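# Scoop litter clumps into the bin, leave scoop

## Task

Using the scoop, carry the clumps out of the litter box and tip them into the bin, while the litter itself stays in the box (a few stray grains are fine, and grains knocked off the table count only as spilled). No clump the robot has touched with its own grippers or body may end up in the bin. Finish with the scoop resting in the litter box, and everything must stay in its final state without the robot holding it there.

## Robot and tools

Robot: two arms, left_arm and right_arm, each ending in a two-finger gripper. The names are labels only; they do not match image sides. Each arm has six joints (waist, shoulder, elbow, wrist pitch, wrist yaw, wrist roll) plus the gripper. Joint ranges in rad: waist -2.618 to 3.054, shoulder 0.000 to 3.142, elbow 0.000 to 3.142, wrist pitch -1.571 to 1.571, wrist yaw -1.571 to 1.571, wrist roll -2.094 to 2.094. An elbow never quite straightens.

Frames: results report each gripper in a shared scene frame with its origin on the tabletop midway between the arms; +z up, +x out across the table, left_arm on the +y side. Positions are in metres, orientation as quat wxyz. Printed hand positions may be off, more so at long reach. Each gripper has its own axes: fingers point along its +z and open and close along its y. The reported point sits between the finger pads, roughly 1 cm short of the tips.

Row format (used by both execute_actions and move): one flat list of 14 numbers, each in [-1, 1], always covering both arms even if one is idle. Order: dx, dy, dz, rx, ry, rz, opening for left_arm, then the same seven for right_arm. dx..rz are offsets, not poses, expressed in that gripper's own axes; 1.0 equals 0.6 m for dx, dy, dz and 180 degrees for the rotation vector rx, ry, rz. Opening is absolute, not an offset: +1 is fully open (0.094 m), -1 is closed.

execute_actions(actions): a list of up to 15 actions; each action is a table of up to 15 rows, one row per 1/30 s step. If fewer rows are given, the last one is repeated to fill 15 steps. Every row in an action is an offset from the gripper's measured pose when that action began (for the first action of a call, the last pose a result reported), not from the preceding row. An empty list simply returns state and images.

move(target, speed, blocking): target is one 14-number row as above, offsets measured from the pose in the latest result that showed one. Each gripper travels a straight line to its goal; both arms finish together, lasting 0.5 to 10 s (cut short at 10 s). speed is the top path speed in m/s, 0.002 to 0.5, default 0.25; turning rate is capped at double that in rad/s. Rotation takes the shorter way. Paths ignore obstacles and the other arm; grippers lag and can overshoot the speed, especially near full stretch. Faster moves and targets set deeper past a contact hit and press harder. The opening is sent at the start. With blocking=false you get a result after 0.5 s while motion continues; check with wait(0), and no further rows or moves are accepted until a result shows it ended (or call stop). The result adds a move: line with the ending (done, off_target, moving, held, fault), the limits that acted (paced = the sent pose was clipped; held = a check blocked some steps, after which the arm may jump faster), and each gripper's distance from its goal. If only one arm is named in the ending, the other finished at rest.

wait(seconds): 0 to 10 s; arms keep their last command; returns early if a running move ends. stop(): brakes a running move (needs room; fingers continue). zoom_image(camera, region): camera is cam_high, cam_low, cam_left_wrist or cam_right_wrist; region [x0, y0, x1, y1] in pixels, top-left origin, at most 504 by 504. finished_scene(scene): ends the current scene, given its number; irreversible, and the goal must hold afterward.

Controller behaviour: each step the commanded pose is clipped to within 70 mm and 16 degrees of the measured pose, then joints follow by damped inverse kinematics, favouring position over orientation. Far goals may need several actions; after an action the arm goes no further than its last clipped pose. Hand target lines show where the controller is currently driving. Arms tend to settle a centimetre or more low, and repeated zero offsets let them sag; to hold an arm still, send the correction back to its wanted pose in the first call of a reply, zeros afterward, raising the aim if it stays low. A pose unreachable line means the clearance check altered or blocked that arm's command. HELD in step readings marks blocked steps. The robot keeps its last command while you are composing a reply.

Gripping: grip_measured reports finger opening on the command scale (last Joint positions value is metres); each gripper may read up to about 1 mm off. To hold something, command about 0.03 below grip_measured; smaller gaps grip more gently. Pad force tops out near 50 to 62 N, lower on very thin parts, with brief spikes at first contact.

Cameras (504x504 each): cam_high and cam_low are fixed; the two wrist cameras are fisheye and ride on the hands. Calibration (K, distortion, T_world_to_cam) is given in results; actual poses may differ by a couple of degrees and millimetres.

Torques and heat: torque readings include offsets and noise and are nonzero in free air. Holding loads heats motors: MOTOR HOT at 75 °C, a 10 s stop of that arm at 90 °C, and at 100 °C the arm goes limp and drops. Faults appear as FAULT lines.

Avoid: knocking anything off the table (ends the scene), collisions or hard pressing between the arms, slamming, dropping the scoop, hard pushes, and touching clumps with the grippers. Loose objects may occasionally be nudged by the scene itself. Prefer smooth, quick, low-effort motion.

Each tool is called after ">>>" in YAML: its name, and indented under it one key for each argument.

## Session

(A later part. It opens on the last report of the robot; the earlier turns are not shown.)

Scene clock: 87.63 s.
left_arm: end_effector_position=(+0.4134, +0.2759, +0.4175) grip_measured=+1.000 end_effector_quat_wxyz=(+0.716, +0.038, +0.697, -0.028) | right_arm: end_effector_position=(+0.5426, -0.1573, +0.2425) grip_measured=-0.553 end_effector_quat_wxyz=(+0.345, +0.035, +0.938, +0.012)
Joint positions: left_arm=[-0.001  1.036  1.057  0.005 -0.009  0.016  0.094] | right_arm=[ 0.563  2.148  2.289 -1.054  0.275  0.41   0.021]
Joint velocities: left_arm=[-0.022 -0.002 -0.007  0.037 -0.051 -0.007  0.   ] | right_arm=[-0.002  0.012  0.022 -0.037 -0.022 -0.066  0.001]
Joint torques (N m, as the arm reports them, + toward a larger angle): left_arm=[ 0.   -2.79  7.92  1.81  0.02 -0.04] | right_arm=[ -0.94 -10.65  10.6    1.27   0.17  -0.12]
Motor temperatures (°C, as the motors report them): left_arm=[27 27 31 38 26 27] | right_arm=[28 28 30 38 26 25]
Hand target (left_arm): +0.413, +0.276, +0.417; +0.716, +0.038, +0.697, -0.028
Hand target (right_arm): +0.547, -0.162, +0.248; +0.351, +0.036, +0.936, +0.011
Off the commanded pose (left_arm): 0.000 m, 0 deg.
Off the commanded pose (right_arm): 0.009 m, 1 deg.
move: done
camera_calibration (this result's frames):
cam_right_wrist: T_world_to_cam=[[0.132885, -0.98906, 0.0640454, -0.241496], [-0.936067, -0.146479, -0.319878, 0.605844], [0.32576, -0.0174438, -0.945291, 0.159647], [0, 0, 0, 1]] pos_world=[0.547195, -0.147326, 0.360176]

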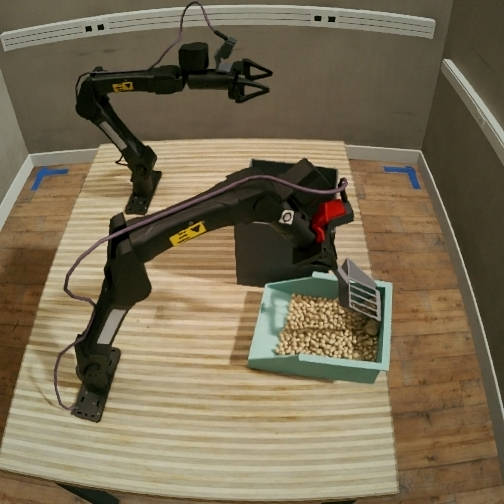

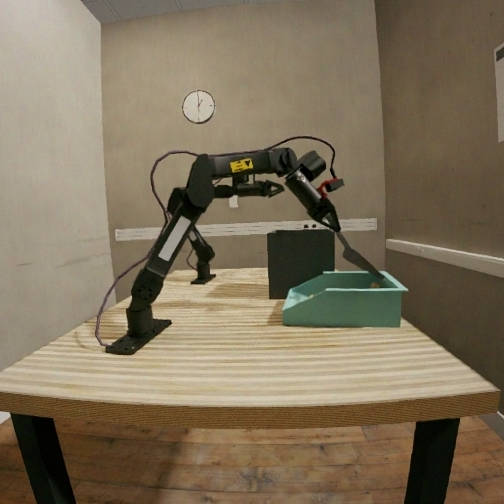

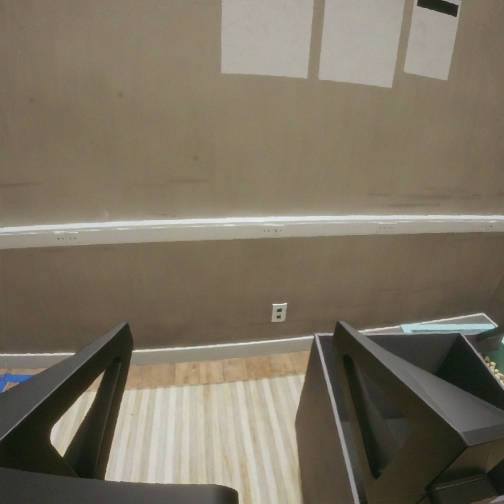

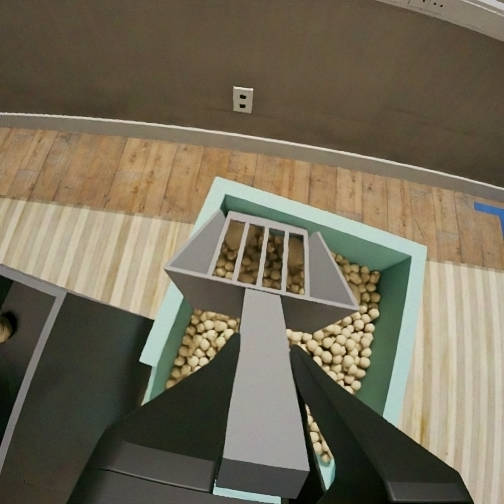

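>>> move:
  target: [0,0,0,0,0,0,1,0.025,0,0.065,0,0,0,-0.65]
  speed: 0.03

>>> move:
  target: [0,0,0,0,0,0,1,0.14,0,-0.07,0,0.03,0,-0.65]
  speed: 0.04

Scene clock: 89.43 s.
left_arm: end_effector_position=(+0.4134, +0.2759, +0.4175) grip_measured=+1.000 end_effector_quat_wxyz=(+0.716, +0.038, +0.697, -0.028) | right_arm: end_effector_position=(+0.5487, -0.1552, +0.2164) grip_measured=-0.553 end_effector_quat_wxyz=(+0.346, +0.036, +0.938, +0.010)
Joint positions: left_arm=[-0.001  1.036  1.057  0.005 -0.009  0.016  0.094] | right_arm=[ 0.563  2.136  2.16  -0.938  0.279  0.412  0.021]
Joint velocities: left_arm=[-0.007  0.002  0.007  0.051  0.007 -0.037  0.   ] | right_arm=[ 0.007  0.022 -0.012  0.007 -0.066 -0.007 -0.   ]
Joint torques (N m, as the arm reports them, + toward a larger angle): left_arm=[ 0.09 -2.86  7.95  1.82  0.03 -0.02] | right_arm=[ -0.69 -10.42   4.66   1.91   0.06  -0.08]
Motor temperatures (°C, as the motors report them): left_arm=[27 27 31 38 26 27] | right_arm=[28 29 30 38 26 25]
Hand target (left_arm): +0.413, +0.276, +0.417; +0.716, +0.038, +0.697, -0.028
Hand target (right_arm): +0.555, -0.156, +0.203; +0.344, +0.035, +0.938, +0.012
Off the commanded pose (left_arm): 0.000 m, 0 deg.
Off the commanded pose (right_arm): 0.015 m, 0 deg.
move: off_target (right_arm)
camera_calibration (this result's frames):
cam_right_wrist: T_world_to_cam=[[0.129082, -0.989448, 0.0658131, -0.236925], [-0.936322, -0.143469, -0.320497, 0.604295], [0.326557, -0.0202519, -0.94496, 0.132096], [0, 0, 0, 1]] pos_world=[0.55326, -0.145052, 0.334093]

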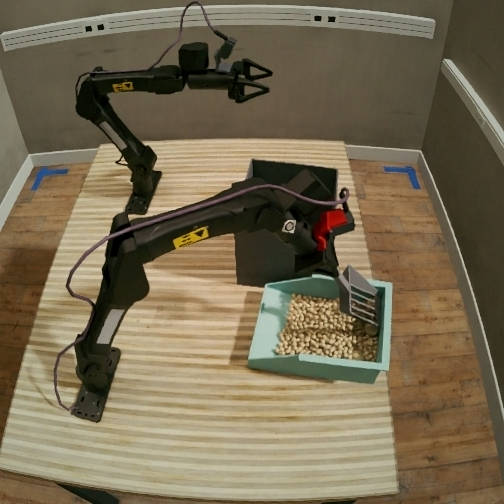

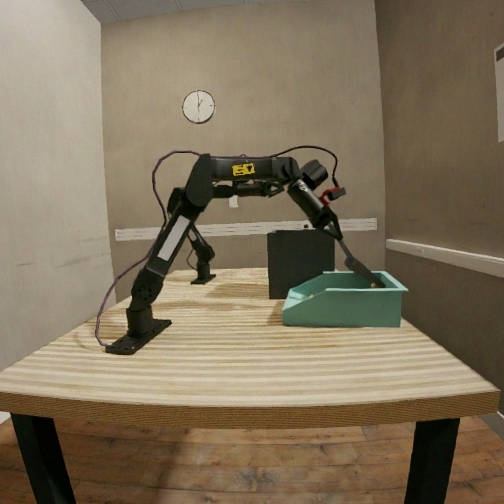

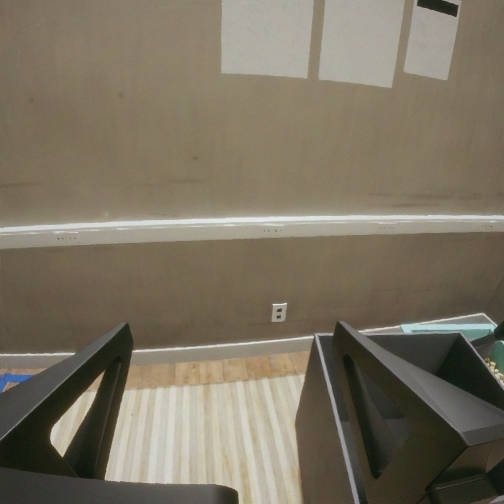

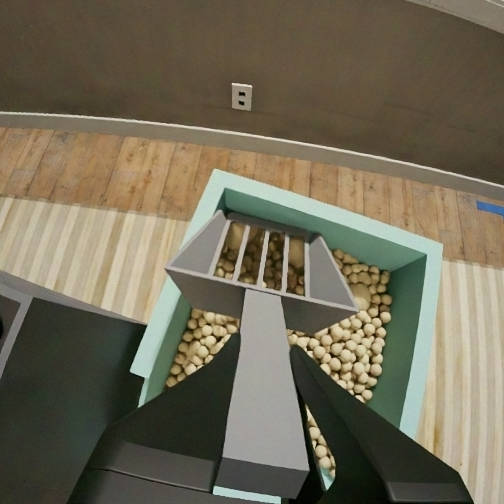

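Scene clock: 92.07 s.
left_arm: end_effector_position=(+0.4134, +0.2759, +0.4175) grip_measured=+1.000 end_effector_quat_wxyz=(+0.716, +0.038, +0.697, -0.028) | right_arm: end_effector_position=(+0.4702, -0.1519, +0.1963) grip_measured=-0.553 end_effector_quat_wxyz=(+0.314, +0.039, +0.949, +0.011)
Joint positions: left_arm=[-0.001  1.036  1.057  0.005 -0.009  0.016  0.094] | right_arm=[ 0.645  1.874  1.745 -0.869  0.299  0.504  0.021]
Joint velocities: left_arm=[-0.017  0.002 -0.012  0.022  0.037 -0.037  0.   ] | right_arm=[ 0.012 -0.002  0.012  0.051  0.037  0.095 -0.   ]
Joint torques (N m, as the arm reports them, + toward a larger angle): left_arm=[ 0.03 -2.88  7.81  1.8   0.03 -0.06] | right_arm=[  1.03 -11.21   5.72   0.95   0.1    0.13]
Motor temperatures (°C, as the motors report them): left_arm=[27 27 31 39 26 27] | right_arm=[28 29 29 38 26 25]
Hand target (left_arm): +0.413, +0.276, +0.417; +0.716, +0.038, +0.697, -0.028
Hand target (right_arm): +0.458, -0.151, +0.195; +0.302, +0.036, +0.953, +0.011
Off the commanded pose (left_arm): 0.000 m, 0 deg.
Off the commanded pose (right_arm): 0.013 m, 2 deg.
move: off_target (right_arm)
camera_calibration (this result's frames):
cam_right_wrist: T_world_to_cam=[[0.130346, -0.990088, 0.0523095, -0.220223], [-0.956377, -0.13947, -0.256694, 0.522395], [0.261445, -0.0165686, -0.965076, 0.173897], [0, 0, 0, 1]] pos_world=[0.482847, -0.1423, 0.313439]

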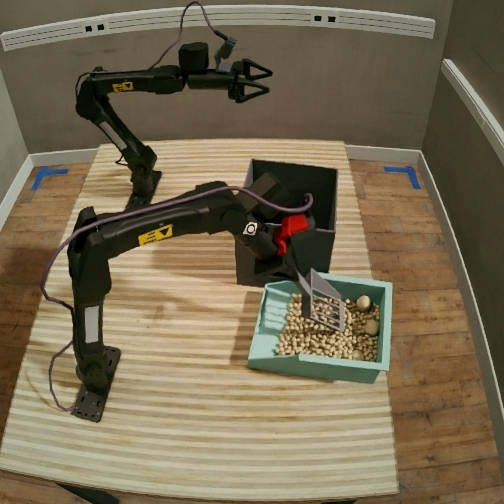

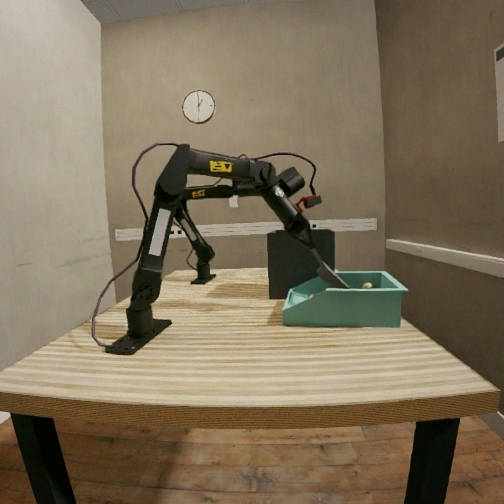

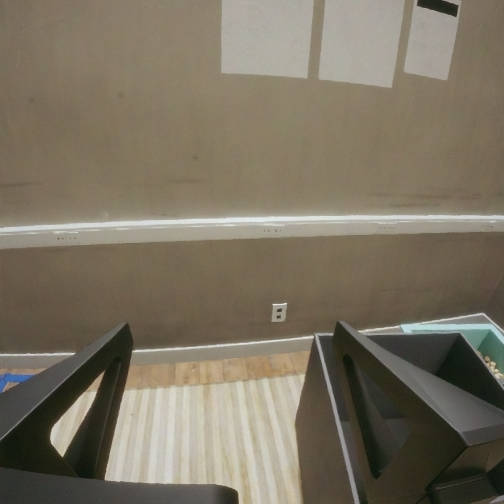

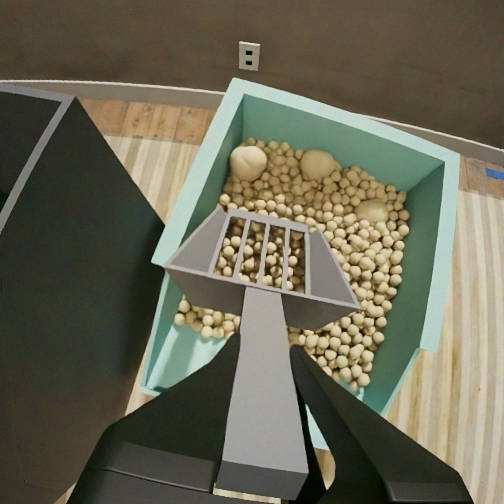

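Partly worked. Stab steeply from here.

>>> move:
  target: [0,0,0,0,0,0,1,-0.01,0,0.085,0,0,0,-0.65]
  speed: 0.03

>>> move:
  target: [0,0,0,0,0,0,1,0.07,0,0.07,0,-0.1,0,-0.65]
  speed: 0.04

Scene clock: 94.40 s.
left_arm: end_effector_position=(+0.4134, +0.2759, +0.4175) grip_measured=+1.000 end_effector_quat_wxyz=(+0.716, +0.038, +0.697, -0.028) | right_arm: end_effector_position=(+0.5027, -0.1503, +0.1793) grip_measured=-0.553 end_effector_quat_wxyz=(+0.337, +0.043, +0.941, +0.016)
Joint positions: left_arm=[-0.001  1.036  1.057  0.005 -0.009  0.016  0.094] | right_arm=[ 0.616  1.947  1.745 -0.74   0.297  0.477  0.021]
Joint velocities: left_arm=[ 0.007 -0.002  0.027  0.007  0.037  0.007  0.   ] | right_arm=[ 0.012 -0.007 -0.002 -0.022  0.051 -0.037  0.001]
Joint torques (N m, as the arm reports them, + toward a larger angle): left_arm=[-0.13 -2.9   8.01  1.78  0.   -0.03] | right_arm=[-1.   -7.14  8.31  1.18 -0.04 -0.08]
Motor temperatures (°C, as the motors report them): left_arm=[27 27 31 39 26 27] | right_arm=[28 29 29 37 26 25]
Hand target (left_arm): +0.413, +0.276, +0.417; +0.716, +0.038, +0.697, -0.028
Hand target (right_arm): +0.504, -0.152, +0.159; +0.314, +0.039, +0.949, +0.011
Off the commanded pose (left_arm): 0.000 m, 0 deg.
Off the commanded pose (right_arm): 0.021 m, 3 deg.
move: off_target (right_arm)
camera_calibration (this result's frames):
cam_right_wrist: T_world_to_cam=[[0.121997, -0.991404, 0.0472824, -0.217066], [-0.943361, -0.13063, -0.304967, 0.552707], [0.308522, -0.00739919, -0.951188, 0.124308], [0, 0, 0, 1]] pos_world=[0.509532, -0.14208, 0.297061]

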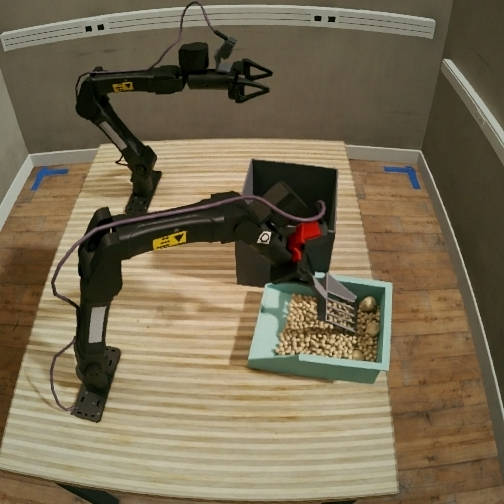

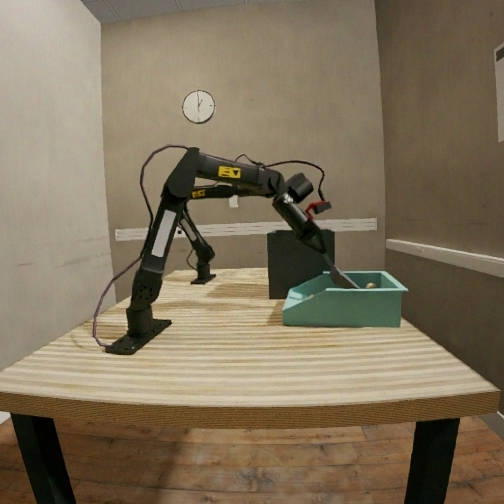

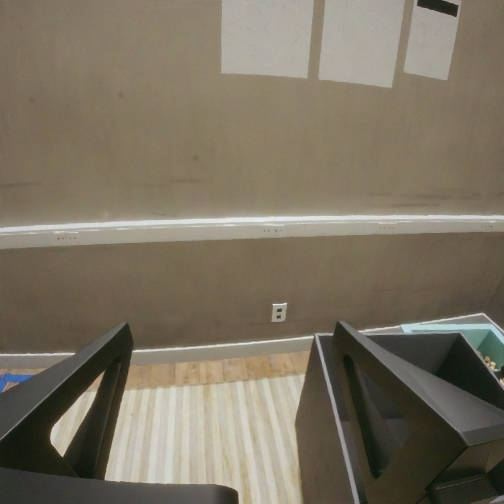

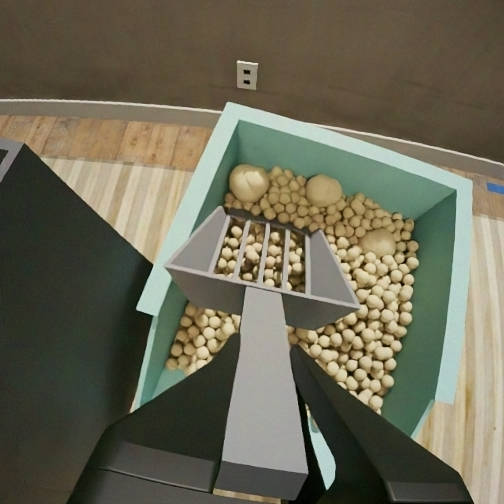

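Scene clock: 98.57 s.
left_arm: end_effector_position=(+0.4134, +0.2759, +0.4175) grip_measured=+1.000 end_effector_quat_wxyz=(+0.716, +0.038, +0.697, -0.028) | right_arm: end_effector_position=(+0.4941, -0.1490, +0.1334) grip_measured=-0.553 end_effector_quat_wxyz=(+0.482, +0.050, +0.875, +0.007)
Joint positions: left_arm=[-0.001  1.036  1.057  0.005 -0.009  0.016  0.094] | right_arm=[0.692 1.832 1.175 0.002 0.498 0.424 0.021]
Joint velocities: left_arm=[ 0.007 -0.002 -0.002  0.007  0.037  0.022  0.   ] | right_arm=[ 0.002  0.022 -0.012 -0.007  0.037 -0.022 -0.001]
Joint torques (N m, as the arm reports them, + toward a larger angle): left_arm=[-0.1  -2.85  7.9   1.78  0.02 -0.03] | right_arm=[-0.37 -7.29  5.96  2.02  0.1  -0.05]
Motor temperatures (°C, as the motors report them): left_arm=[27 27 31 39 26 27] | right_arm=[28 29 29 38 26 25]
Hand target (left_arm): +0.413, +0.276, +0.417; +0.716, +0.038, +0.697, -0.028
Hand target (right_arm): +0.495, -0.147, +0.121; +0.479, +0.046, +0.877, +0.012
Off the commanded pose (left_arm): 0.000 m, 0 deg.
Off the commanded pose (right_arm): 0.014 m, 1 deg.
move: off_target (right_arm)
camera_calibration (this result's frames):
cam_right_wrist: T_world_to_cam=[[0.0681677, -0.992562, 0.10087, -0.193274], [-0.804534, -0.114478, -0.582769, 0.501678], [0.589981, -0.0414271, -0.806353, -0.080144], [0, 0, 0, 1]] pos_world=[0.464075, -0.137725, 0.247233]

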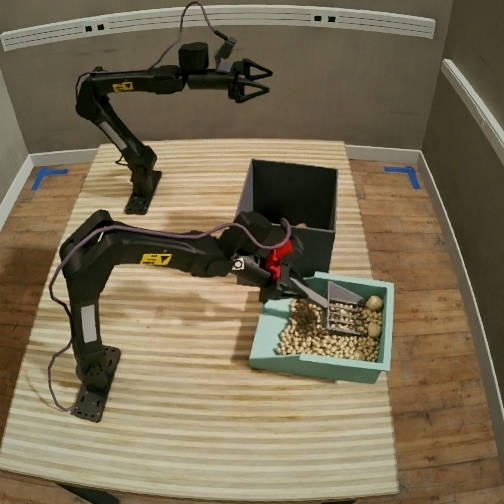

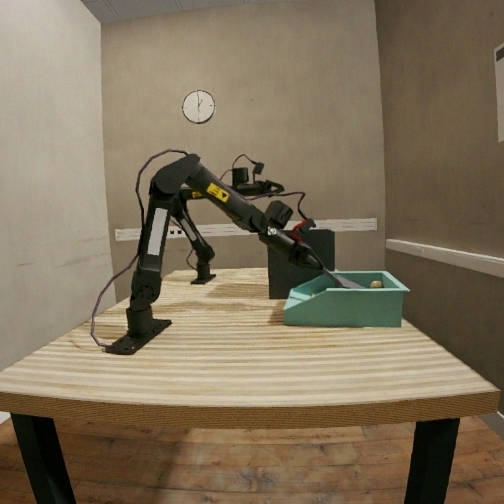

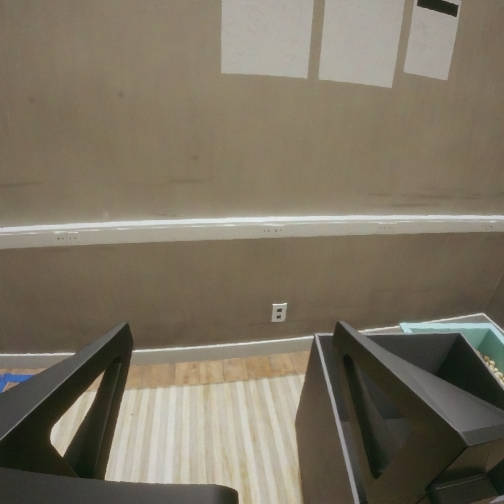

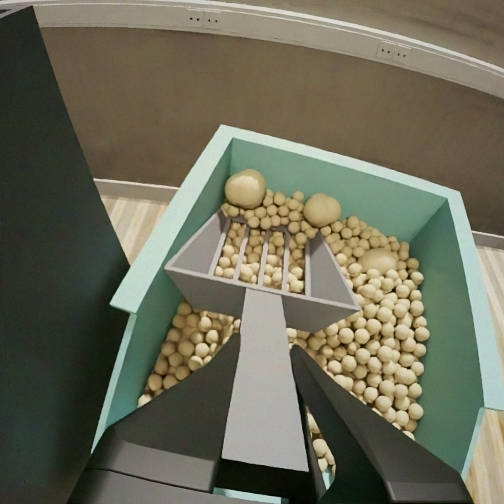

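>>> move:
  target: [0,0,0,0,0,0,1,-0.19,-0.03,-0.09,0,0.095,0,-0.65]
  speed: 0.08

>>> move:
  target: [0,0,0,0,0,0,1,-0.065,0,0.05,0,0,0,-0.65]
  speed: 0.05

>>> move:
  target: [0,0,0,0,0,0,1,0.03,0,0.08,0,0.01,0,-0.65]
  speed: 0.03

>>> move:
  target: [0,0,0,0,0,0,1,0.05,0,0.03,0,0.04,0,-0.65]
  speed: 0.04

>>> move:
  target: [0,0,0,0,0,0,1,0.14,0,-0.045,0,0.03,0,-0.65]
  speed: 0.04

Scene clock: 104.50 s.
left_arm: end_effector_position=(+0.4134, +0.2759, +0.4175) grip_measured=+1.000 end_effector_quat_wxyz=(+0.716, +0.038, +0.697, -0.028) | right_arm: end_effector_position=(+0.5051, -0.1702, +0.2497) grip_measured=-0.553 end_effector_quat_wxyz=(+0.340, +0.038, +0.940, +0.009)
Joint positions: left_arm=[-0.001  1.036  1.057  0.005 -0.009  0.016  0.094] | right_arm=[ 0.574  1.971  2.06  -1.018  0.284  0.427  0.021]
Joint velocities: left_arm=[-0.002  0.002 -0.012  0.051 -0.081 -0.051  0.   ] | right_arm=[-0.012 -0.007 -0.007  0.007  0.037 -0.022 -0.002]
Joint torques (N m, as the arm reports them, + toward a larger angle): left_arm=[-0.09 -2.76  8.05  1.8   0.01 -0.03] | right_arm=[-0.87 -9.22 10.66  1.26  0.19  0.04]
Motor temperatures (°C, as the motors report them): left_arm=[27 27 31 39 26 27] | right_arm=[28 29 30 38 26 25]
Hand target (left_arm): +0.413, +0.276, +0.417; +0.716, +0.038, +0.697, -0.028
Hand target (right_arm): +0.510, -0.174, +0.257; +0.347, +0.048, +0.937, +0.012
Off the commanded pose (left_arm): 0.000 m, 0 deg.
Off the commanded pose (right_arm): 0.010 m, 2 deg.
move: done
camera_calibration (this result's frames):
cam_right_wrist: T_world_to_cam=[[0.125697, -0.989965, 0.0645664, -0.246393], [-0.941044, -0.139583, -0.308143, 0.571921], [0.314064, -0.0220272, -0.949146, 0.184553], [0, 0, 0, 1]] pos_world=[0.511212, -0.160025, 0.36731]

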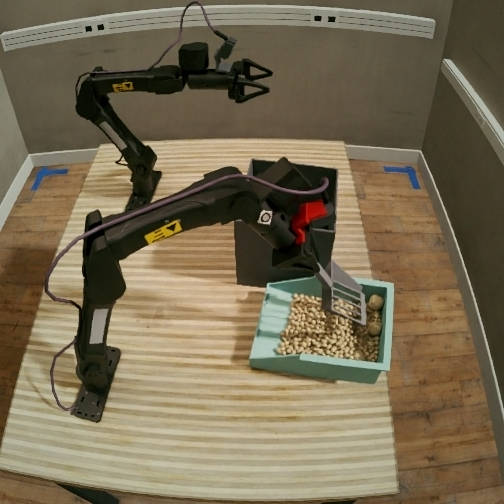

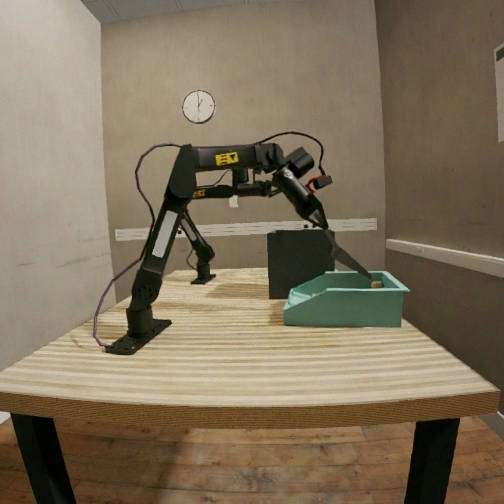

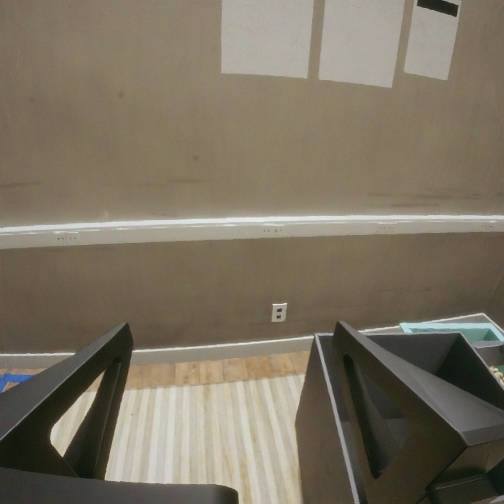

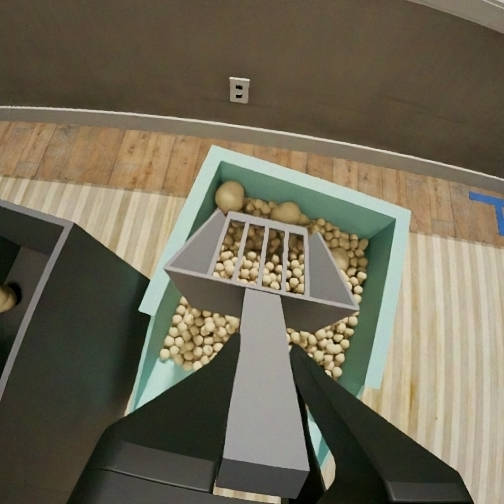

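Scene clock: 105.90 s.
left_arm: end_effector_position=(+0.4134, +0.2759, +0.4175) grip_measured=+1.000 end_effector_quat_wxyz=(+0.716, +0.038, +0.697, -0.028) | right_arm: end_effector_position=(+0.5503, -0.1674, +0.2456) grip_measured=-0.553 end_effector_quat_wxyz=(+0.334, +0.037, +0.942, +0.011)
Joint positions: left_arm=[-0.001  1.036  1.057  0.005 -0.009  0.016  0.094] | right_arm=[ 0.534  2.215  2.428 -1.143  0.253  0.395  0.021]
Joint velocities: left_arm=[ 0.012 -0.002  0.007 -0.007  0.066 -0.007  0.   ] | right_arm=[-0.002 -0.007  0.022 -0.022  0.051  0.037 -0.002]
Joint torques (N m, as the arm reports them, + toward a larger angle): left_arm=[-0.01 -2.73  7.8   1.8   0.01 -0.02] | right_arm=[ -0.79 -10.8   10.25   1.32   0.16  -0.12]
Motor temperatures (°C, as the motors report them): left_arm=[27 27 31 39 26 27] | right_arm=[28 29 30 38 26 25]
Hand target (left_arm): +0.413, +0.276, +0.417; +0.716, +0.038, +0.697, -0.028
Hand target (right_arm): +0.554, -0.173, +0.251; +0.340, +0.038, +0.940, +0.009
Off the commanded pose (left_arm): 0.000 m, 0 deg.
Off the commanded pose (right_arm): 0.009 m, 1 deg.
move: done
camera_calibration (this result's frames):
cam_right_wrist: T_world_to_cam=[[0.130195, -0.98961, 0.0610096, -0.250582], [-0.943813, -0.142551, -0.298156, 0.612229], [0.303755, -0.0187631, -0.952565, 0.173599], [0, 0, 0, 1]] pos_world=[0.557723, -0.157446, 0.363192]

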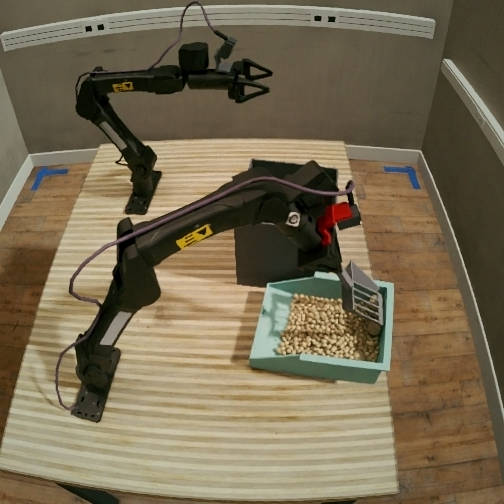

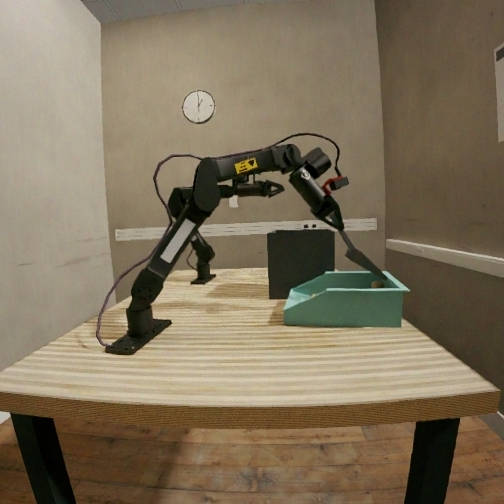

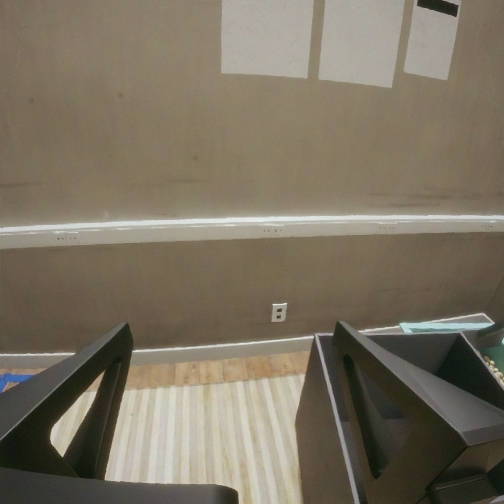

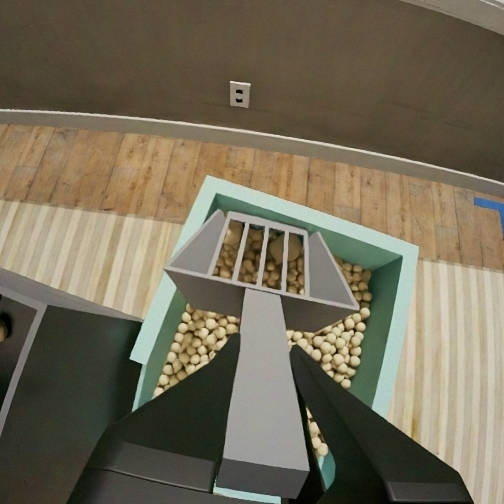

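Scene clock: 107.83 s.
left_arm: end_effector_position=(+0.4134, +0.2759, +0.4175) grip_measured=+1.000 end_effector_quat_wxyz=(+0.716, +0.038, +0.697, -0.028) | right_arm: end_effector_position=(+0.5591, -0.1613, +0.2097) grip_measured=-0.553 end_effector_quat_wxyz=(+0.322, +0.037, +0.946, +0.016)
Joint positions: left_arm=[-0.001  1.036  1.057  0.005 -0.009  0.016  0.094] | right_arm=[ 0.532  2.222  2.301 -1.03   0.234  0.402  0.021]
Joint velocities: left_arm=[-0.007 -0.007  0.007 -0.051 -0.037 -0.095  0.   ] | right_arm=[-0.007  0.012 -0.007  0.007 -0.007 -0.007 -0.   ]
Joint torques (N m, as the arm reports them, + toward a larger angle): left_arm=[-0.06 -2.82  7.99  1.78 -0.04 -0.03] | right_arm=[ -1.01 -10.78   5.31   1.61   0.17  -0.15]
Motor temperatures (°C, as the motors report them): left_arm=[27 27 31 39 26 27] | right_arm=[28 30 30 38 26 25]
Hand target (left_arm): +0.413, +0.276, +0.417; +0.716, +0.038, +0.697, -0.028
Hand target (right_arm): +0.566, -0.166, +0.197; +0.319, +0.037, +0.947, +0.011
Off the commanded pose (left_arm): 0.000 m, 0 deg.
Off the commanded pose (right_arm): 0.016 m, 1 deg.
move: off_target (right_arm)
camera_calibration (this result's frames):
cam_right_wrist: T_world_to_cam=[[0.134868, -0.989753, 0.0468912, -0.243119], [-0.950504, -0.142598, -0.276057, 0.609817], [0.279915, -0.00733913, -0.959997, 0.153506], [0, 0, 0, 1]] pos_world=[0.569454, -0.152543, 0.32711]

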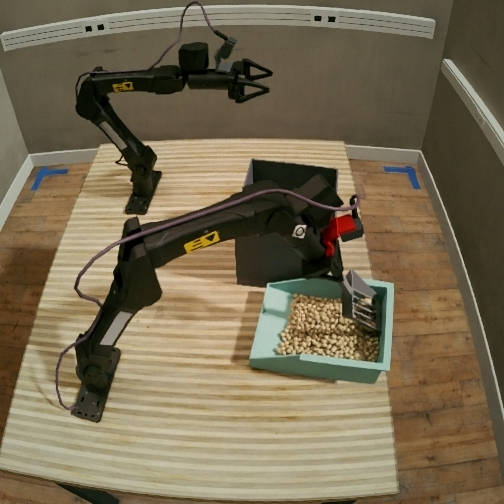

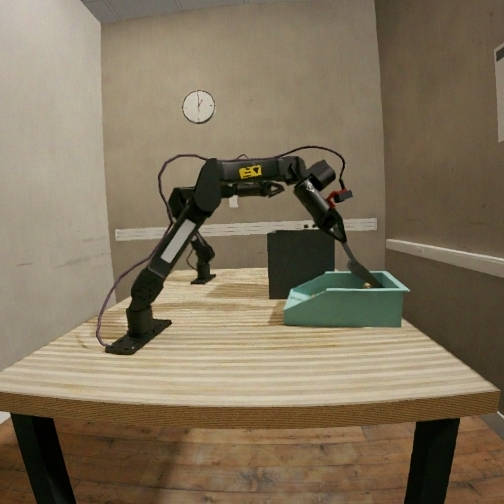

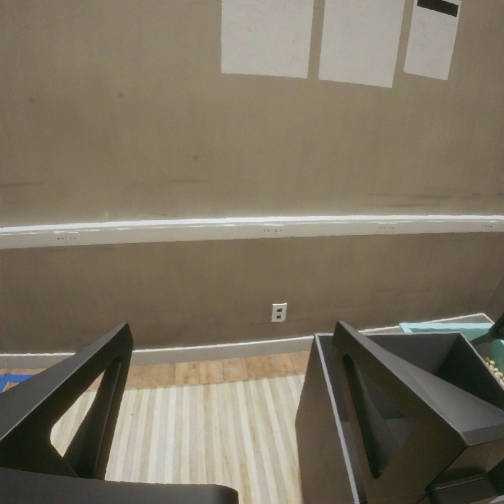

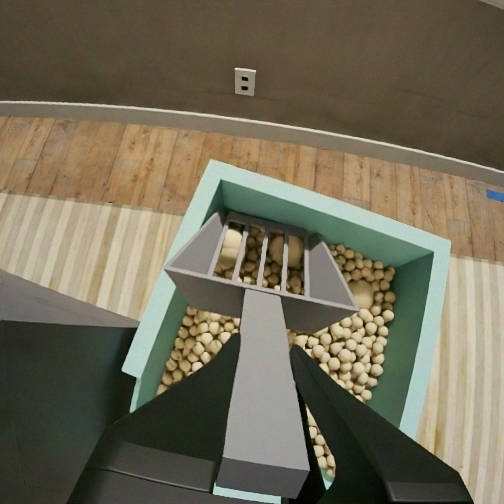

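Scene clock: 109.63 s.
left_arm: end_effector_position=(+0.4134, +0.2759, +0.4175) grip_measured=+1.000 end_effector_quat_wxyz=(+0.716, +0.038, +0.697, -0.028) | right_arm: end_effector_position=(+0.5569, -0.1595, +0.2041) grip_measured=-0.553 end_effector_quat_wxyz=(+0.312, +0.040, +0.949, +0.021)
Joint positions: left_arm=[-0.001  1.036  1.057  0.005 -0.009  0.016  0.094] | right_arm=[ 0.532  2.228  2.301 -1.042  0.219  0.414  0.021]
Joint velocities: left_arm=[-0.022 -0.002  0.007 -0.037 -0.007  0.007  0.   ] | right_arm=[ 0.002 -0.002 -0.007 -0.081  0.037  0.022 -0.001]
Joint torques (N m, as the arm reports them, + toward a larger angle): left_arm=[-0.03 -2.91  7.99  1.78  0.02 -0.01] | right_arm=[-0.32 -9.39  8.38  0.61 -0.17  0.05]
Motor temperatures (°C, as the motors report them): left_arm=[27 27 31 39 26 27] | right_arm=[28 30 30 38 26 25]
Hand target (left_arm): +0.413, +0.276, +0.417; +0.716, +0.038, +0.697, -0.028
Hand target (right_arm): +0.546, -0.159, +0.178; +0.265, +0.036, +0.963, +0.018
Off the commanded pose (left_arm): 0.000 m, 0 deg.
Off the commanded pose (right_arm): 0.029 m, 6 deg.
move: off_target (right_arm)
camera_calibration (this result's frames):
cam_right_wrist: T_world_to_cam=[[0.134308, -0.990397, 0.0328014, -0.237704], [-0.956373, -0.138219, -0.257383, 0.606545], [0.259445, 0.00319838, -0.965752, 0.163048], [0, 0, 0, 1]] pos_world=[0.569707, -0.152107, 0.321375]

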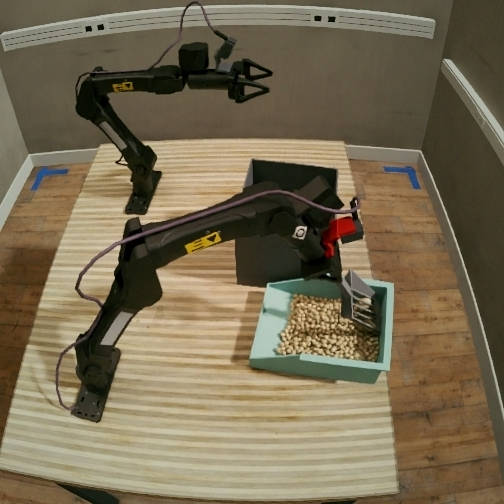

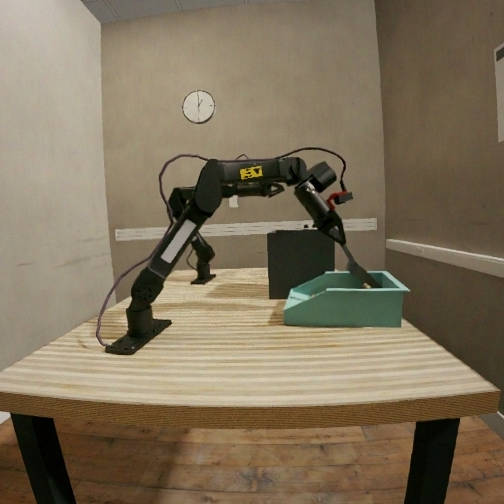

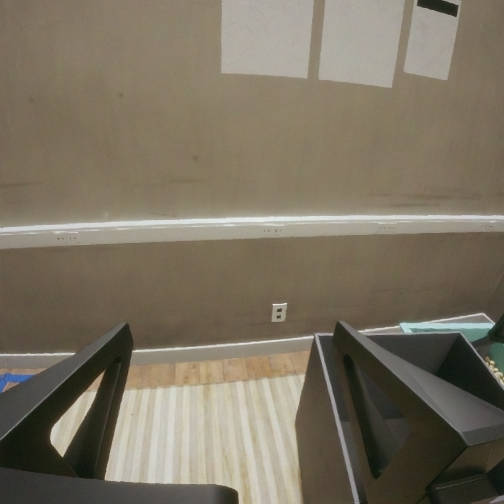

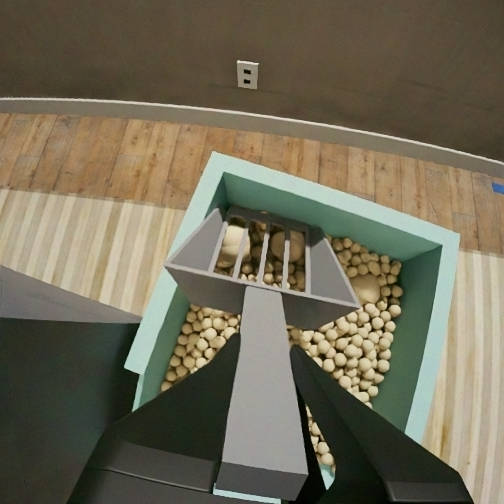

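Scene clock: 112.17 s.
left_arm: end_effector_position=(+0.4134, +0.2759, +0.4175) grip_measured=+1.000 end_effector_quat_wxyz=(+0.716, +0.038, +0.697, -0.028) | right_arm: end_effector_position=(+0.4973, -0.1550, +0.1944) grip_measured=-0.553 end_effector_quat_wxyz=(+0.311, +0.050, +0.949, +0.032)
Joint positions: left_arm=[-0.001  1.036  1.057  0.005 -0.009  0.016  0.094] | right_arm=[ 0.592  1.953  1.842 -0.865  0.239  0.491  0.021]
Joint velocities: left_arm=[-0.002  0.002 -0.012 -0.007  0.007 -0.007  0.   ] | right_arm=[ 0.012  0.007  0.007 -0.037  0.037 -0.022  0.001]
Joint torques (N m, as the arm reports them, + toward a larger angle): left_arm=[-0.06 -2.72  7.95  1.77  0.03 -0.04] | right_arm=[  0.93 -10.77   4.63   0.63  -0.02   0.08]
Motor temperatures (°C, as the motors report them): left_arm=[27 27 31 39 26 27] | right_arm=[28 30 29 37 26 25]
Hand target (left_arm): +0.413, +0.276, +0.417; +0.716, +0.038, +0.697, -0.028
Hand target (right_arm): +0.474, -0.154, +0.177; +0.268, +0.039, +0.962, +0.021
Off the commanded pose (left_arm): 0.000 m, 0 deg.
Off the commanded pose (right_arm): 0.030 m, 5 deg.
move: off_target (right_arm)
camera_calibration (this result's frames):
cam_right_wrist: T_world_to_cam=[[0.122235, -0.992486, 0.00549696, -0.213988], [-0.958498, -0.119483, -0.258852, 0.551874], [0.257564, 0.026372, -0.965901, 0.173665], [0, 0, 0, 1]] pos_world=[0.510397, -0.151021, 0.311773]

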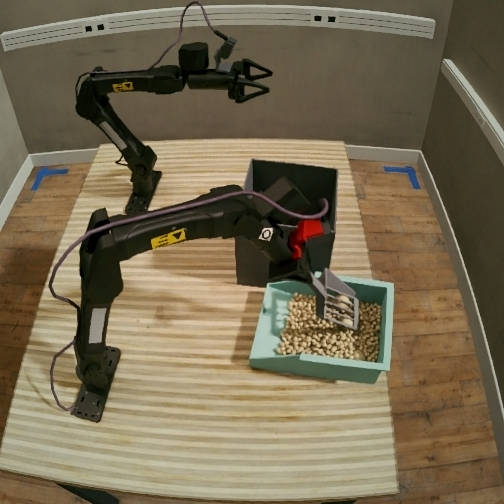

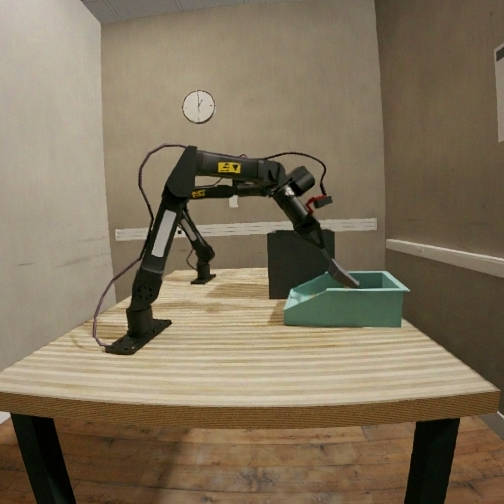

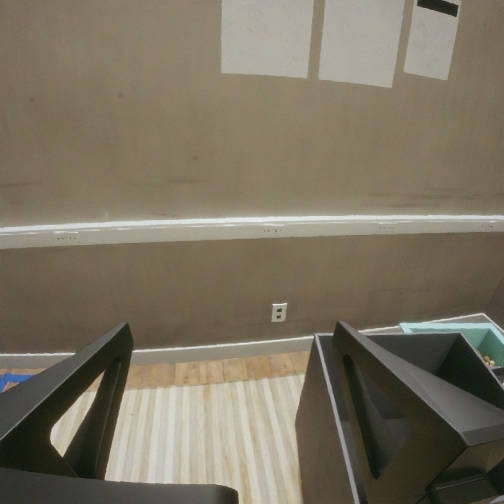

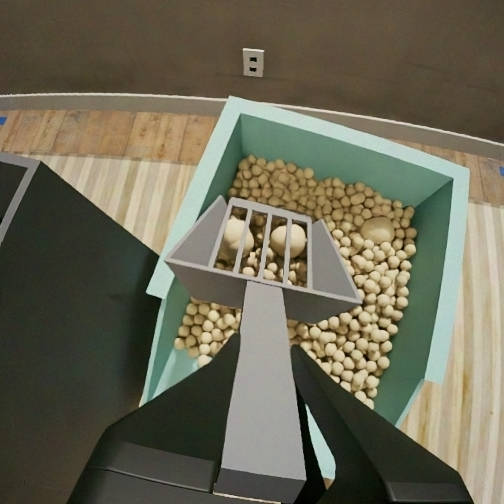

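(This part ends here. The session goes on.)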